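# Stand the drink can upright on the cork coaster

## Task

Get the drink can standing upright at the centre of the round cork coaster. The can has to sit on that coaster, and the coaster has to lie either on the table or on the other coaster, with the gripper supporting neither of them. Open the gripper and withdraw the hand at the end. An arrangement that stays in place only because the robot is holding it is not counted as done.

## Robot and tools

Robot: one six-joint arm carrying a two-finger parallel gripper. The fingers point along the gripper's own +z axis and close along its y axis. The reported end_effector_position is the spot between the finger pads when they are shut, about 2 cm back from the fingertips. Closing pushes the tips roughly 10 mm further along gripper +z.

Scene frame: the origin is on the table surface directly beneath the arm base. +z is up, and +y is to the left for someone looking along +x. Distances are in metres and quaternions are written w first. The base may sit slightly tilted, and the printed hand position gets less accurate at long reach.

Joint ranges in rad, base to hand: waist -6.283..6.283, shoulder -2.059..2.094, elbow -3.927..0.192, forearm roll -6.283..6.283, wrist pitch -1.693..3.142, wrist roll -6.283..6.283. Load limits in N m: waist 45.5, shoulder 45.5, elbow 27.3, forearm roll 27.3, wrist pitch 18.2, wrist roll 18.2. The weight of a held object adds to these loads.

A row is 8 numbers, [x, y, z, qw, qx, qy, qz, opening]. It is an absolute pose of the gripper in the scene frame, not an offset. Opening runs from -1 (closed) to +1 (fully open, 0.084 m). Any call whose target lies more than 0.6 m from the last reported position, measured along any gripper axis, is refused and nothing moves. At every control step (1/30 s) the commanded pose is clipped to within 70 mm and 16 degrees of the measured pose. Damped inverse kinematics then drives the joints, and position wins over orientation when both cannot be met. To hold an orientation, repeat your chosen quaternion in every row rather than copying the reported one, which may have drifted.

Tools:
- execute_actions {actions, pictures}. actions holds zero or one item. An empty list sends nothing and returns the state with images. A motion item is {rows: 1 to 15 rows, steps: 5 to 15, default 15}. Each row is applied for one step, and the final row repeats to fill the remaining steps. A wait item is {steps: up to 300}. It sends nothing, and its count starts from the previous result, so your thinking time is included. pictures (boolean) asks for camera images.
- move {target: one row, speed: m/s from 0.002 to 0.5, default 0.25}. It drives the gripper along a straight line from its current pose to the target, lasting 0.5 to 10 s and cut off at 10 s. Rotation is capped at twice the speed value in rad/s and takes the shorter way round. The path ignores obstacles, and the hand can lag, wander off the line or overshoot the speed, above all with the arm almost straight. The opening is applied at the start. The result adds a move: line giving the ending (done, off_target, moving, held, fault), the limits that acted (paced means the pose was clipped; held means steps were blocked, after which the arm may jump fast), and the distance to the target. It always includes images.
- wait {seconds: 0 to 10}. Lets the simulation run with no new command, and includes images.
- zoom_image {camera, region: [x0, y0, x1, y1] in pixels, at most 504 by 504}. Gives a closer view of that camera's latest image. Cameras are cam_head_left, cam_head_right, cam_high, cam_low and cam_wrist, all 504x504, with intrinsics, distortion and T_world_to_cam supplied for projecting scene points. Real poses may differ by a couple of degrees and millimetres, and changes are listed with pictures.
- finished_scene {scene}. Pass the current scene number. It is final and reports whether the goal was met.

Timing: the simulation keeps running while you think. Every action result is captured 5 steps early, and those remaining steps run during your reply. When an action ends, the arm only continues to the last clipped pose, so read the reported pose and send the rest next. Only a result with nothing pending shows a Hand target line.

Result lines: the state gives the position, quaternion and velocities (m/s, rad/s). grip_measured is the measured finger opening on the same -1..1 scale. "pose unreachable" means the clearance check changed or blocked the command, and HELD marks the affected steps. The mount under the base counts as part of the arm. MOTOR HOT appears from 65 °C; at 80 °C an OVER-TEMPERATURE FAULT sets the brakes until the motors cool. If a joint reaches its load limit, a TORQUE FAULT backs that joint off slightly, freezes for 10 s and drops the rest of the call.

Gripping: to hold something, keep commanding an opening well below grip_measured; the bigger the gap, the stronger the squeeze, up to about 24 N per pad on objects up to about 6 cm wide. Fast closing can squeeze harder. Sending back the grip_measured value still exerts some force on narrow parts.

Cautions: nothing may leave the table, since that fails the task. Avoid dropping, slipping, slamming and hard pushes. Contact is harsher at higher speed and with targets set deeper past the contact point. An arm blocked by an object keeps pushing until it gets a new command. Brief external tugs on held parts or nudges on loose objects can happen. Release the can only once it is standing, then lift clear.

Each tool is called after "Emit:" as name(argument=value, ...) on one line, values as JSON.

## Session

Emit:
execute_actions(actions=[])

Scene clock: 0.00 s of 3830.00 s.
end_effector_position=(+0.5914, -0.1739, +0.3050) grip_measured=+1.00 end_effector_quat_wxyz=(-0.125, +0.540, +0.746, -0.370) end_effector_velocity=(+0.000, -0.000, +0.000) end_effector_angular_velocity=(+0.000, -0.002, -0.001)
Joint positions: [ 0.242  0.933 -2.39  -0.727  2.029 -1.756  0.084]
Joint velocities: [-0.    -0.    -0.001  0.    -0.001  0.    -0.   ]
Motor temperatures (°C, as the motors report them): [33 38 32 32 38 39]
Hand target: +0.591, -0.174, +0.305; -0.125, +0.540, +0.746, -0.370

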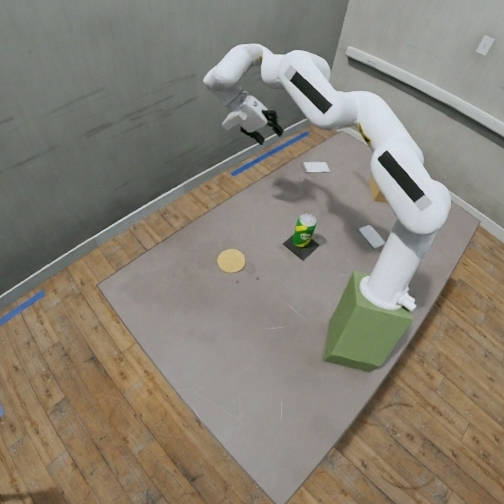

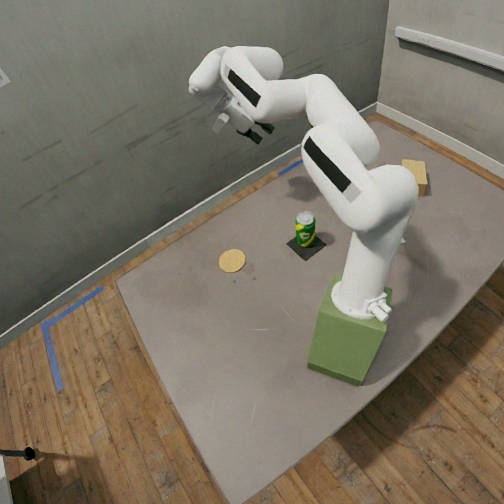

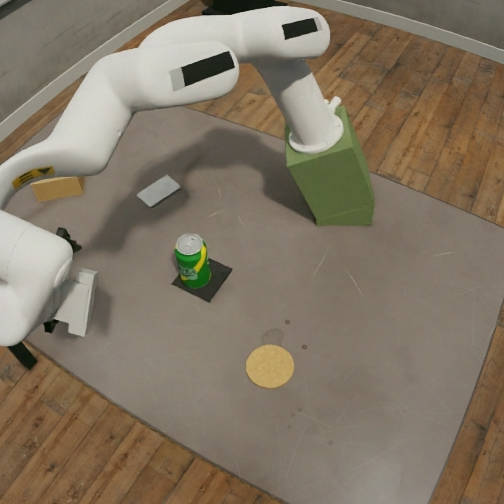

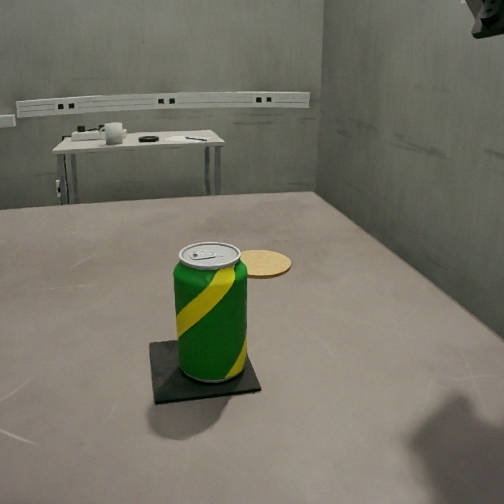

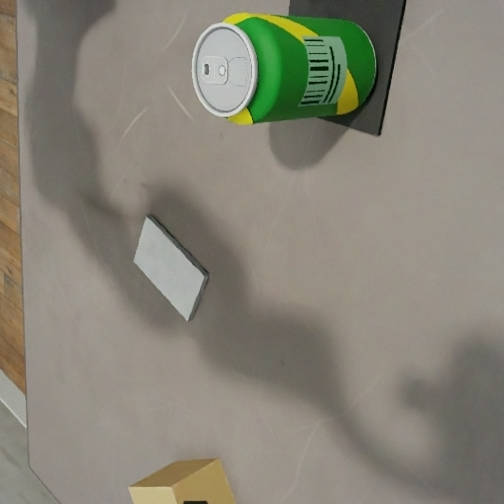

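Emit:
move(target=[0.343,-0.133,0.2,0,0.7071,0.7071,0,1], speed=0.3)

Scene clock: 2.23 s of 3830.00 s.
end_effector_position=(+0.3445, -0.1336, +0.2001) grip_measured=+1.00 end_effector_quat_wxyz=(+0.000, +0.708, +0.707, -0.000) end_effector_velocity=(-0.002, +0.001, -0.001) end_effector_angular_velocity=(-0.000, -0.002, +0.001)
Joint positions: [-0.157 -0.272 -0.318 -0.753  0.391 -1.196  0.084]
Joint velocities: [-0.002 -0.002  0.007 -0.011 -0.007  0.008 -0.   ]
Motor temperatures (°C, as the motors report them): [33 39 33 32 38 39]
Hand target: +0.344, -0.134, +0.200; +0.000, +0.708, +0.707, -0.001
Off the commanded pose: 0.002 m, 0 deg.
Kept back: nothing.
move: done
camera_calibration (this result's frames):
cam_wrist: T_world_to_cam=[[0.999917, -0.0117453, 0.00532548, -0.313704], [-0.0116687, -0.999831, -0.0141943, -0.0579739], [0.00549129, 0.0141309, -0.999885, 0.330867], [0, 0, 0, 1]] pos_world=[0.311184, -0.0663242, 0.331677]

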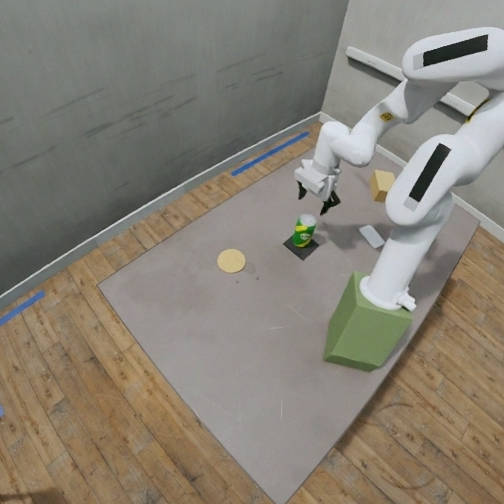

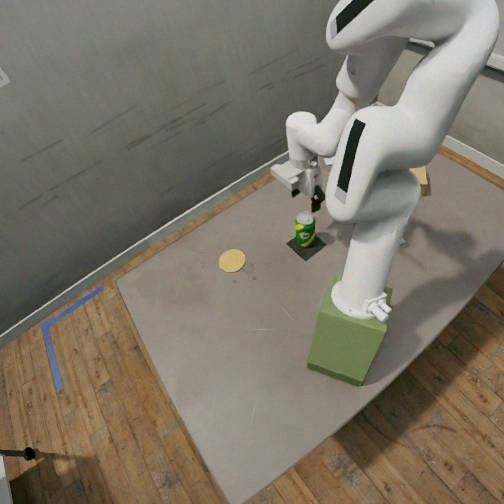

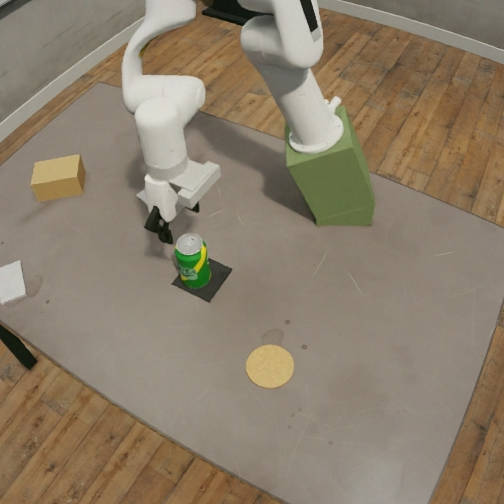

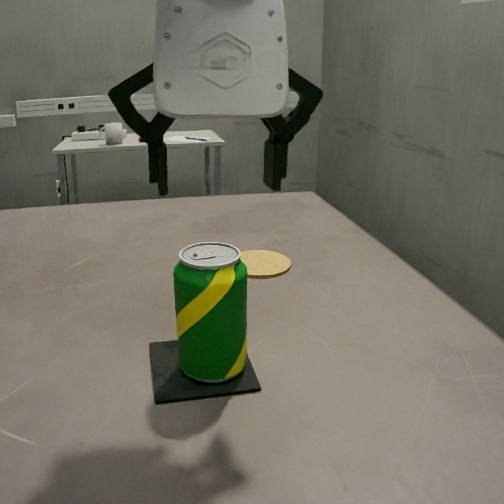

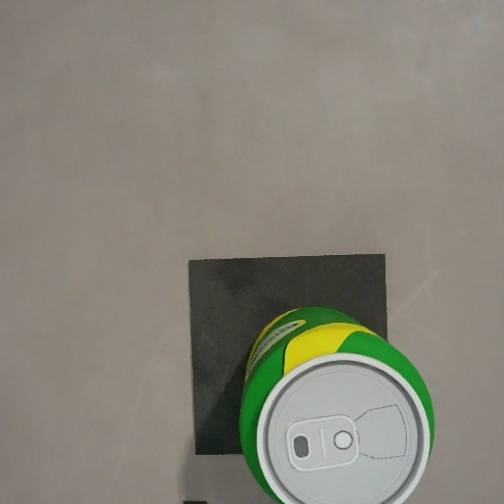

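Emit:
move(target=[0.341,-0.124,0.155,0,0.7071,0.7071,0,1])

Emit:
move(target=[0.341,-0.124,0.09,0,0.7071,0.7071,0,1], speed=0.1)

Scene clock: 3.30 s of 3830.00 s.
end_effector_position=(+0.3412, -0.1240, +0.1551) grip_measured=+1.00 end_effector_quat_wxyz=(-0.000, +0.707, +0.707, +0.000) end_effector_velocity=(-0.001, +0.001, -0.001) end_effector_angular_velocity=(-0.006, -0.004, -0.001)
Joint positions: [-0.23  -0.057 -0.384 -1.098  0.271 -0.901  0.084]
Joint velocities: [-0.001  0.005 -0.001 -0.038 -0.001  0.037  0.   ]
Motor temperatures (°C, as the motors report them): [33 39 33 32 38 39]
Hand target: +0.341, -0.124, +0.155; -0.000, +0.707, +0.707, -0.000
Off the commanded pose: 0.000 m, 0 deg.
Kept back: nothing.
move: done
camera_calibration (this result's frames):
cam_wrist: T_world_to_cam=[[0.999932, -0.0105988, 0.00492044, -0.309942], [-0.0105187, -0.999816, -0.016021, -0.0492224], [0.00508934, 0.0159682, -0.99986, 0.286077], [0, 0, 0, 1]] pos_world=[0.307947, -0.0570665, 0.286774]

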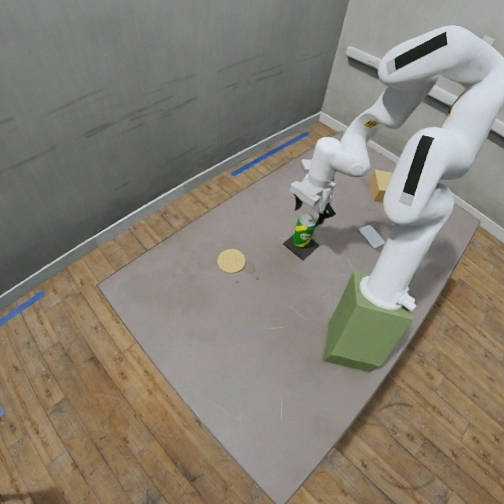

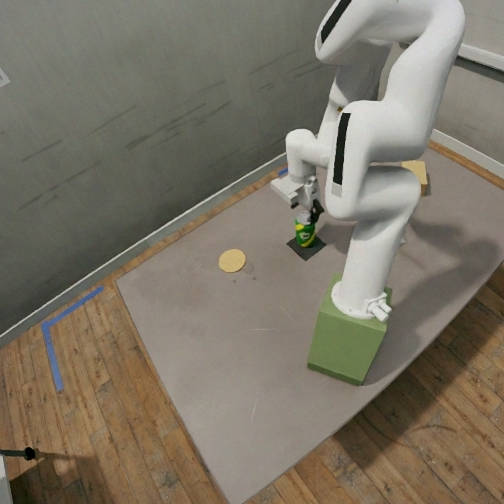

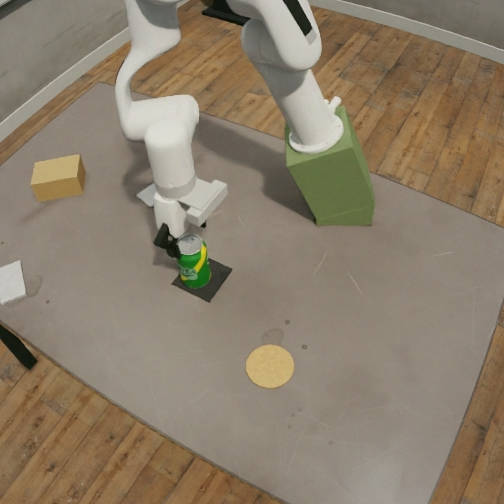

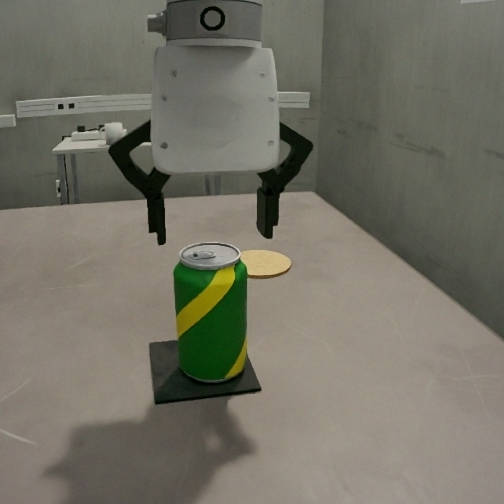

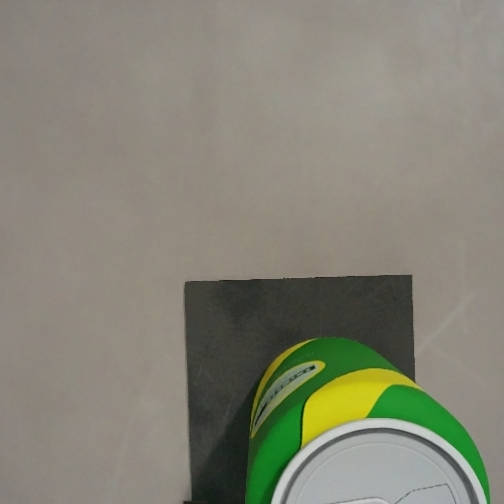

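Scene clock: 4.33 s of 3830.00 s.
end_effector_position=(+0.3411, -0.1240, +0.0901) grip_measured=+1.00 end_effector_quat_wxyz=(-0.001, +0.707, +0.707, -0.000) end_effector_velocity=(-0.000, -0.001, -0.001) end_effector_angular_velocity=(-0.006, -0.007, -0.003)
Joint positions: [-0.309  0.249 -0.573 -1.606  0.216 -0.452  0.084]
Joint velocities: [-0.001  0.003 -0.003 -0.043  0.002  0.044 -0.   ]
Motor temperatures (°C, as the motors report them): [33 39 33 32 38 39]
Hand target: +0.341, -0.124, +0.090; -0.001, +0.707, +0.707, -0.000
Off the commanded pose: 0.000 m, 0 deg.
Kept back: nothing.
move: done
camera_calibration (this result's frames):
cam_wrist: T_world_to_cam=[[0.999937, -0.010527, 0.00393579, -0.309357], [-0.0104632, -0.999819, -0.0159014, -0.0502753], [0.00410247, 0.0158592, -0.999866, 0.221387], [0, 0, 0, 1]] pos_world=[0.307903, -0.0570339, 0.221776]

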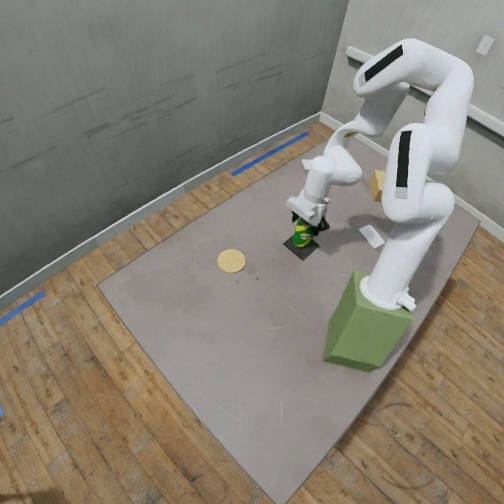

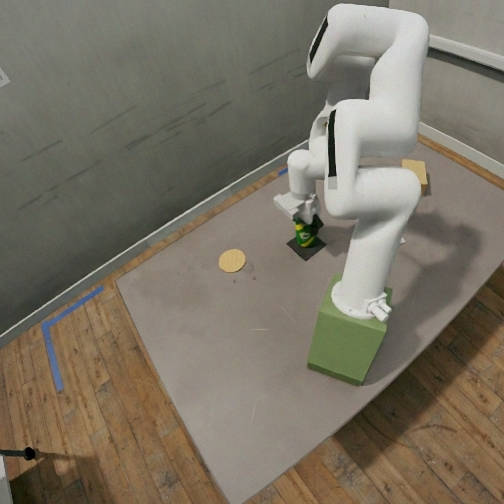

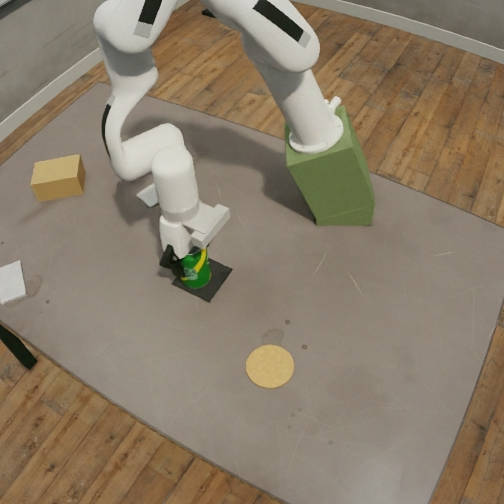

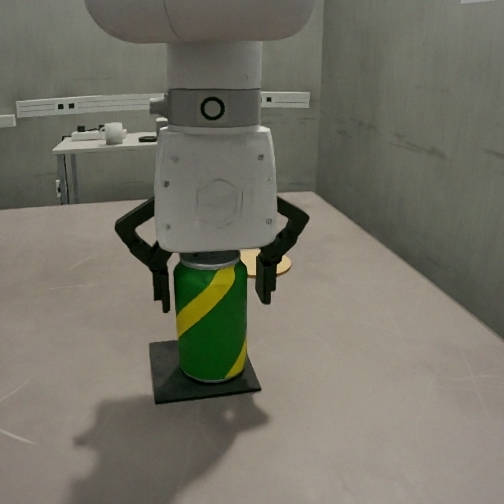

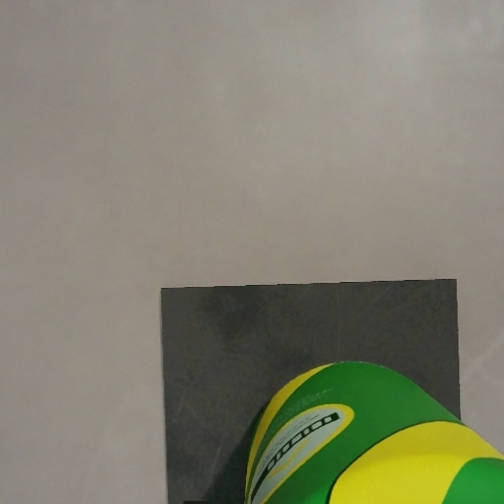

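Emit:
move(target=[0.34,-0.124,0.09,0,0.7071,0.7071,0,0])

Emit:
move(target=[0.34,-0.124,0.115,0,0.7071,0.7071,0,-0.3], speed=0.1)

Emit:
move(target=[0.452,0.07,0.115,0,0.7071,0.7071,0,-0.3], speed=0.2)

Scene clock: 5.27 s of 3830.00 s.
end_effector_position=(+0.3402, -0.1241, +0.0900) grip_measured=+0.54 end_effector_quat_wxyz=(+0.000, +0.707, +0.707, +0.000) end_effector_velocity=(+0.000, +0.001, +0.000) end_effector_angular_velocity=(+0.001, -0.001, +0.001)
Joint positions: [-0.31   0.249 -0.571 -1.619  0.215 -0.441  0.067]
Joint velocities: [ 0.002 -0.     0.001 -0.001 -0.     0.002 -0.   ]
Motor temperatures (°C, as the motors report them): [33 39 33 32 38 39]
Hand target: +0.340, -0.124, +0.090; -0.000, +0.707, +0.707, -0.000
Off the commanded pose: 0.000 m, 0 deg.
Kept back: nothing.
move: done
camera_calibration (this result's frames):
cam_wrist: T_world_to_cam=[[0.999928, -0.0106482, 0.00549917, -0.308603], [-0.0105633, -0.999828, -0.0152481, -0.0503749], [0.00566059, 0.015189, -0.999869, 0.220723], [0, 0, 0, 1]] pos_world=[0.306799, -0.0570049, 0.221623]

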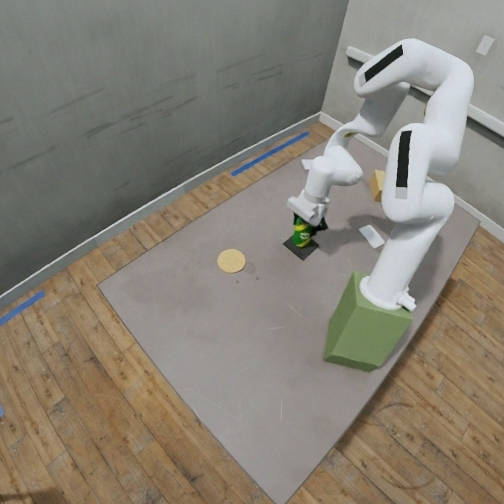

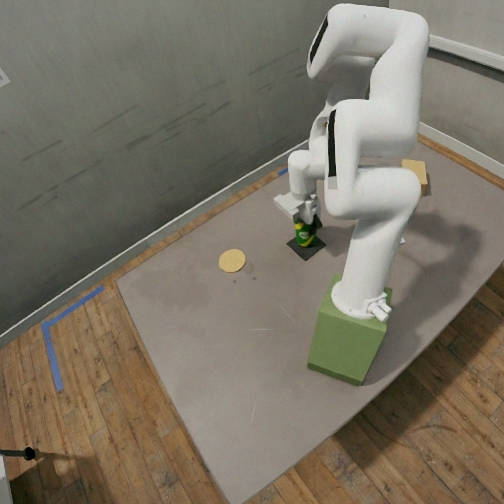

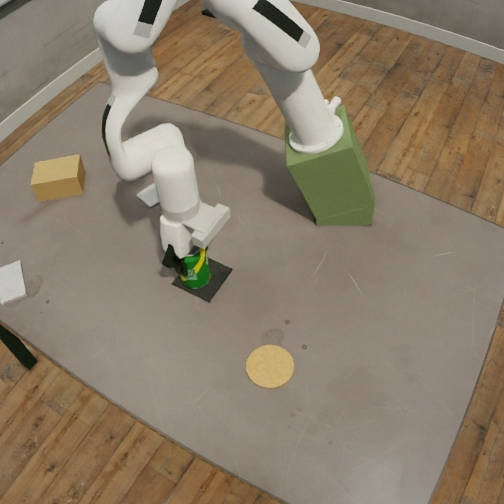

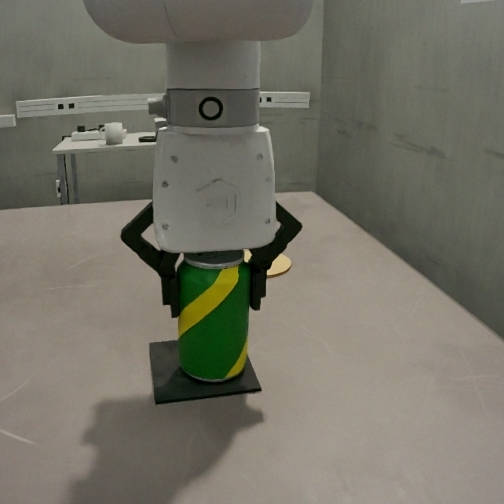

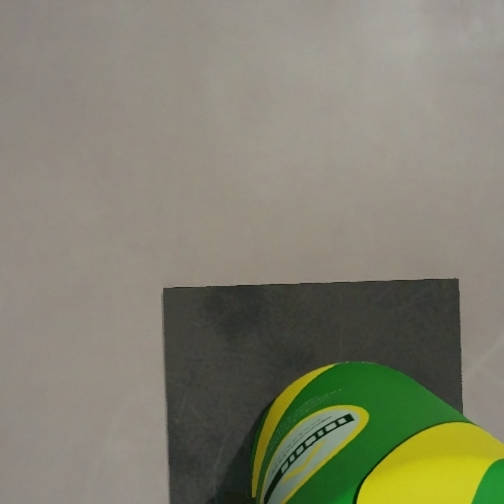

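Scene clock: 6.03 s of 3830.00 s.
end_effector_position=(+0.3399, -0.1240, +0.1149) grip_measured=+0.54 end_effector_quat_wxyz=(+0.000, +0.707, +0.707, +0.000) end_effector_velocity=(-0.001, +0.001, -0.000) end_effector_angular_velocity=(+0.004, +0.007, +0.003)
Joint positions: [-0.291  0.136 -0.494 -1.442  0.223 -0.603  0.067]
Joint velocities: [ 0.001 -0.001  0.003  0.025  0.001 -0.025 -0.   ]
Motor temperatures (°C, as the motors report them): [33 39 33 32 38 39]
Hand target: +0.340, -0.124, +0.115; +0.000, +0.707, +0.707, +0.000
Off the commanded pose: 0.000 m, 0 deg.
Kept back: nothing.
move: done
camera_calibration (this result's frames):
cam_wrist: T_world_to_cam=[[0.999927, -0.010615, 0.00578716, -0.308536], [-0.0105263, -0.99983, -0.0151524, -0.0499203], [0.00594702, 0.0150904, -0.999868, 0.245522], [0, 0, 0, 1]] pos_world=[0.306528, -0.0568919, 0.246519]

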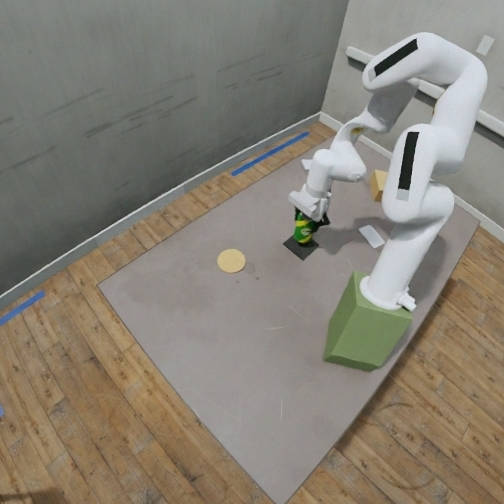

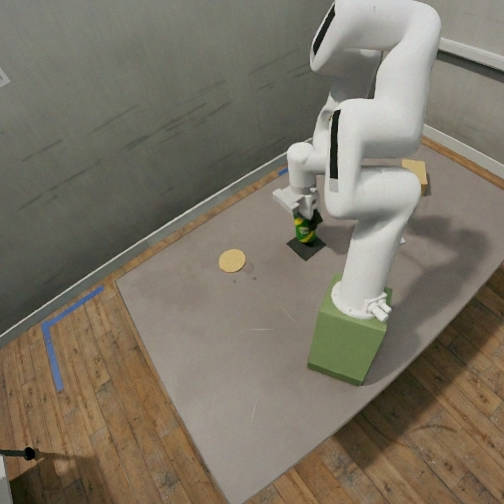

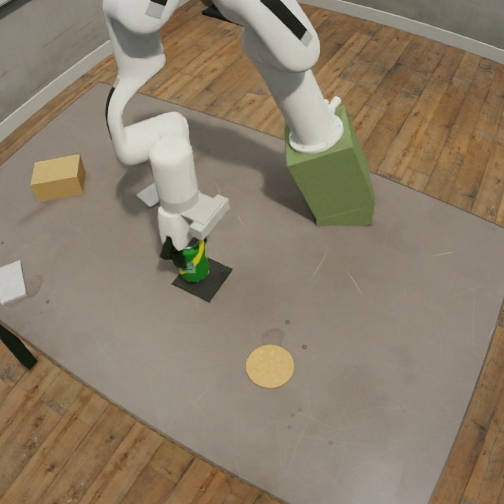

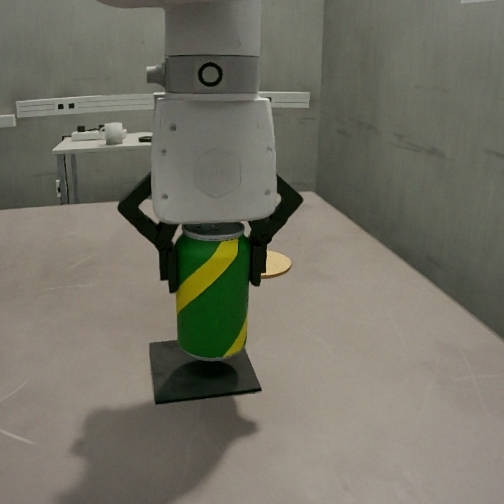

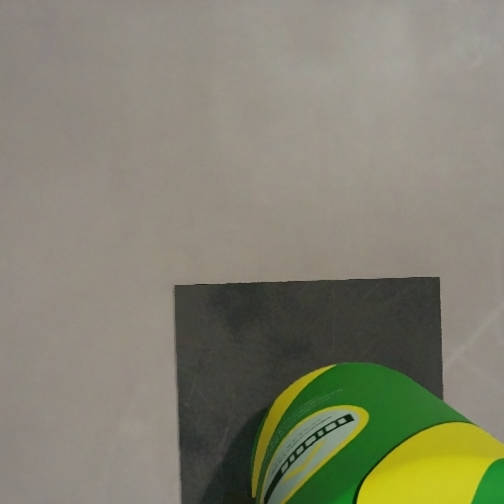

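Scene clock: 7.60 s of 3830.00 s.
end_effector_position=(+0.4517, +0.0706, +0.1155) grip_measured=+0.54 end_effector_quat_wxyz=(-0.001, +0.707, +0.707, +0.001) end_effector_velocity=(+0.003, +0.002, +0.002) end_effector_angular_velocity=(+0.003, -0.005, +0.001)
Joint positions: [ 0.309  0.488 -0.89  -0.985  0.443 -0.495  0.067]
Joint velocities: [ 0.004 -0.001 -0.006  0.005 -0.    -0.004  0.   ]
Motor temperatures (°C, as the motors report them): [33 39 33 32 38 39]
Hand target: +0.452, +0.071, +0.116; -0.001, +0.707, +0.707, +0.001
Off the commanded pose: 0.001 m, 0 deg.
Kept back: nothing.
move: done
camera_calibration (this result's frames):
cam_wrist: T_world_to_cam=[[0.999921, -0.0116532, 0.00463934, -0.418027], [-0.0115694, -0.999776, -0.0176991, 0.146599], [0.00484455, 0.017644, -0.999833, 0.242788], [0, 0, 0, 1]] pos_world=[0.418514, 0.137411, 0.247282]

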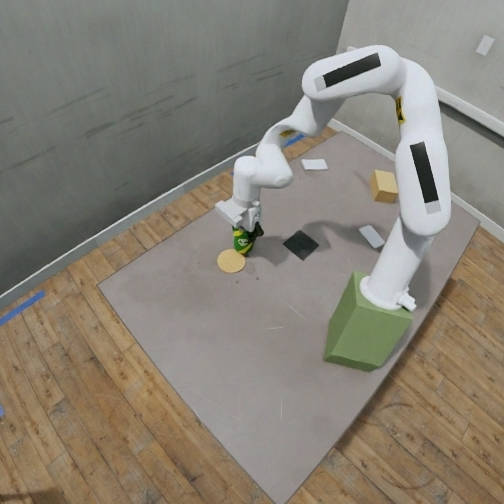

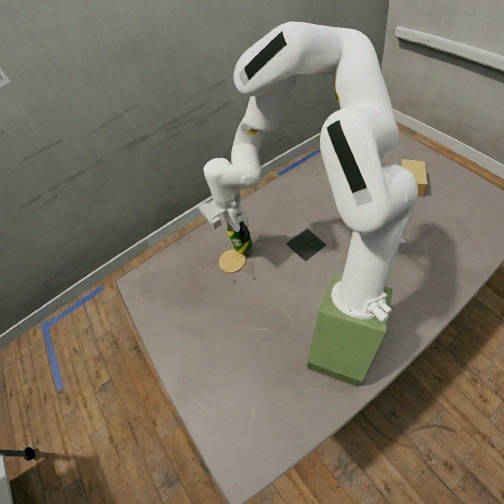

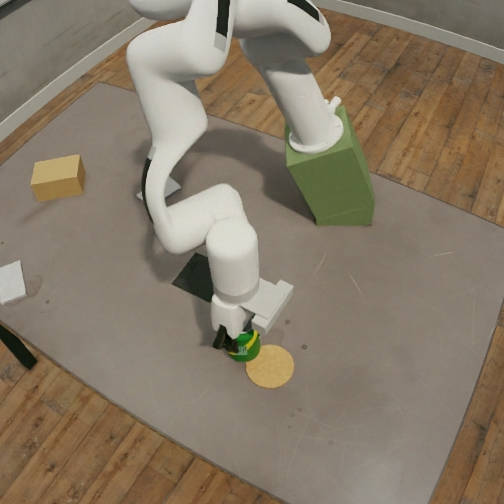

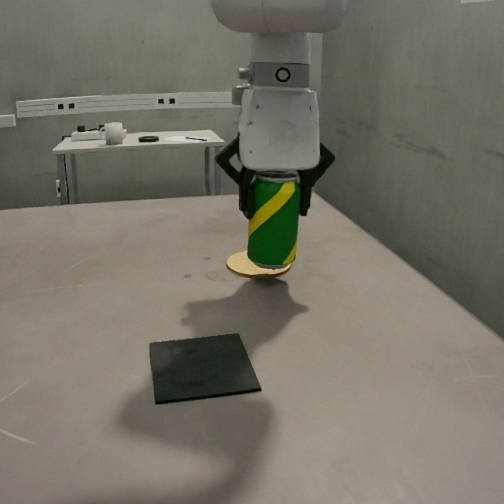

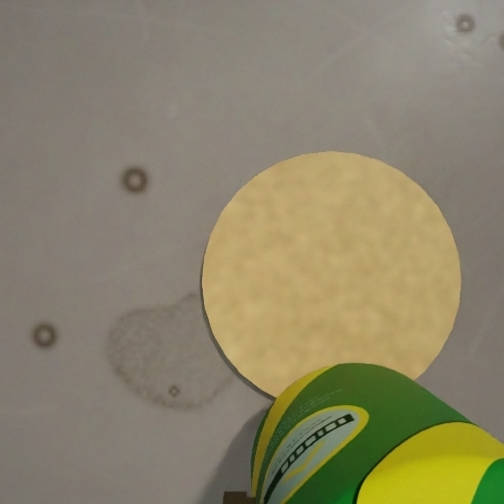

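Emit:
move(target=[0.45,0.129,0.102,0,0.7071,0.7071,0,-0.3], speed=0.1)

Emit:
move(target=[0.45,0.129,0.093,0,0.7071,0.7071,0,-0.3], speed=0.02)

Emit:
zoom_image(camera="cam_low", region=[200,210,320,300])

Scene clock: 8.80 s of 3830.00 s.
end_effector_position=(+0.4501, +0.1290, +0.1022) grip_measured=+0.54 end_effector_quat_wxyz=(-0.000, +0.707, +0.707, +0.000) end_effector_velocity=(+0.000, +0.000, +0.000) end_effector_angular_velocity=(-0.001, -0.000, +0.001)
Joint positions: [ 0.422  0.614 -0.992 -0.974  0.466 -0.392  0.067]
Joint velocities: [ 0.001  0.001 -0.002  0.     0.002 -0.    -0.   ]
Motor temperatures (°C, as the motors report them): [33 39 33 32 39 39]
Hand target: +0.450, +0.129, +0.102; -0.000, +0.707, +0.707, +0.000
Off the commanded pose: 0.000 m, 0 deg.
Kept back: nothing.
move: done
camera_calibration (this result's frames):
cam_wrist: T_world_to_cam=[[0.999924, -0.0111798, 0.00510296, -0.415818], [-0.0110974, -0.999812, -0.0159029, 0.204299], [0.0052798, 0.0158451, -0.999861, 0.228515], [0, 0, 0, 1]] pos_world=[0.416848, 0.195991, 0.233854]

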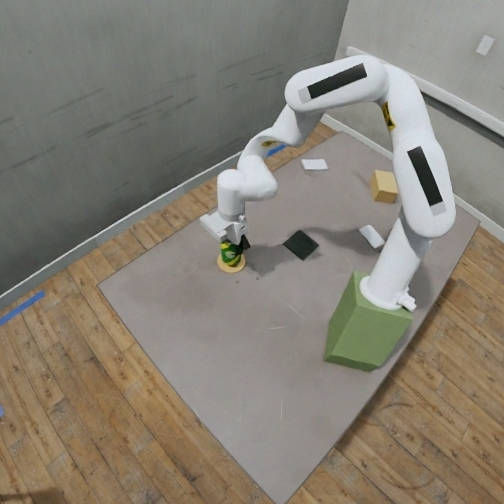

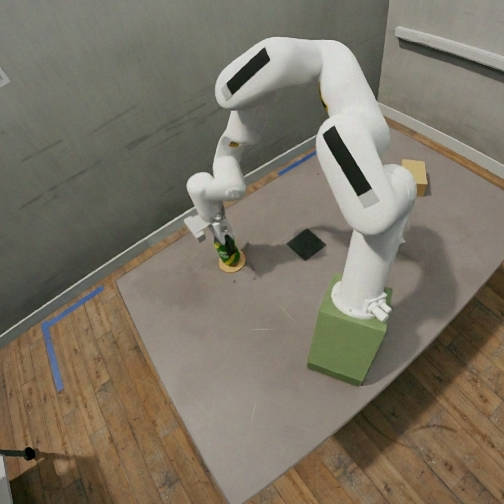

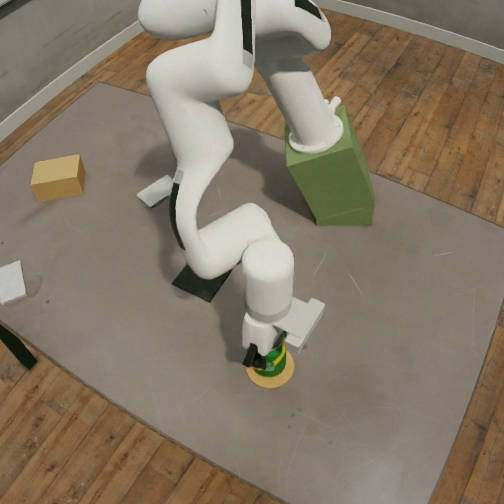

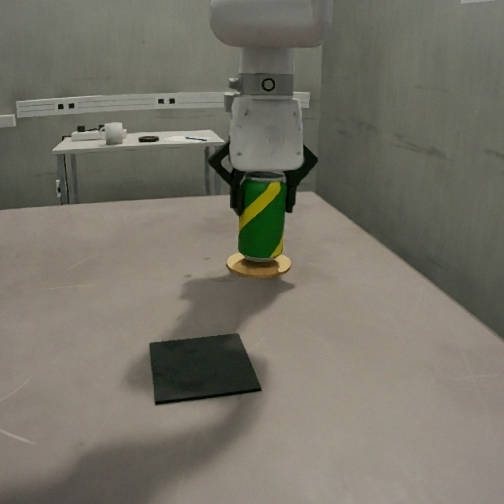

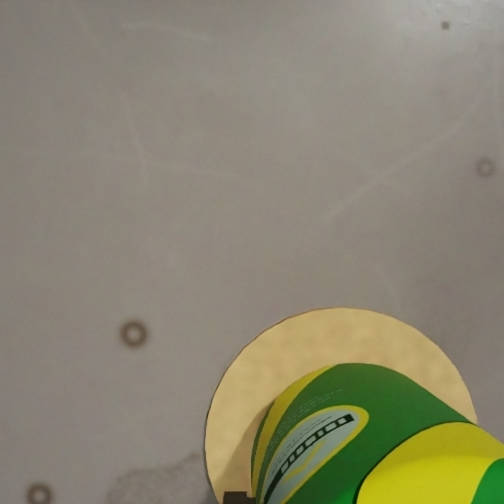

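Scene clock: 9.53 s of 3830.00 s.
end_effector_position=(+0.4500, +0.1290, +0.0930) grip_measured=+0.54 end_effector_quat_wxyz=(-0.000, +0.707, +0.707, -0.000) end_effector_velocity=(+0.001, +0.000, +0.001) end_effector_angular_velocity=(+0.000, -0.003, -0.001)
Joint positions: [ 0.412  0.641 -1.007 -1.     0.457 -0.374  0.067]
Joint velocities: [ 0.001 -0.001 -0.002 -0.002  0.     0.002 -0.   ]
Motor temperatures (°C, as the motors report them): [33 39 33 32 39 39]
Hand target: +0.450, +0.129, +0.093; -0.000, +0.707, +0.707, -0.000
Off the commanded pose: 0.000 m, 0 deg.
Kept back: nothing.
move: done
camera_calibration (this result's frames):
cam_wrist: T_world_to_cam=[[0.99993, -0.010626, 0.005269, -0.415769], [-0.0105441, -0.999827, -0.01533, 0.203864], [0.00543099, 0.0152734, -0.999869, 0.21938], [0, 0, 0, 1]] pos_world=[0.416698, 0.19606, 0.224667]

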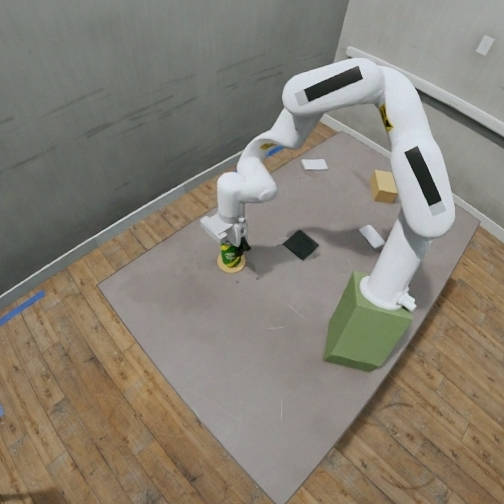

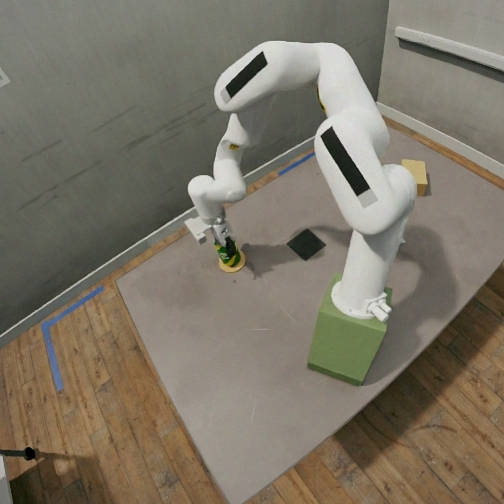

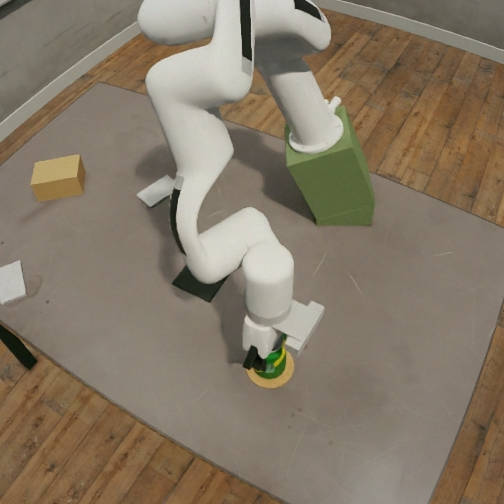

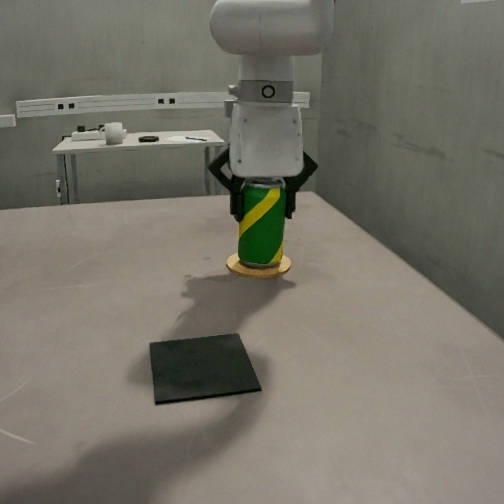

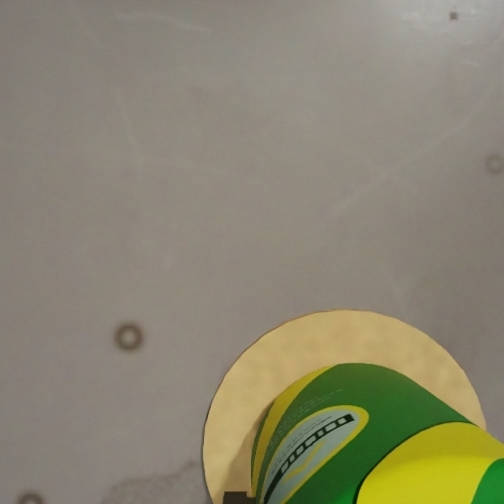

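Region (200, 210, 320, 300) of cam_low's 504x504 image, scaled by 4.200, with more detail than that image has; it fills the top 378 rows of this view, and the rest is white.

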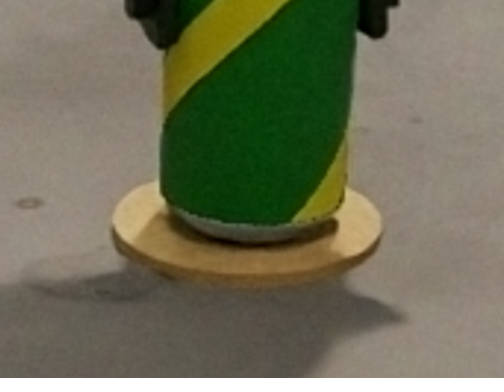

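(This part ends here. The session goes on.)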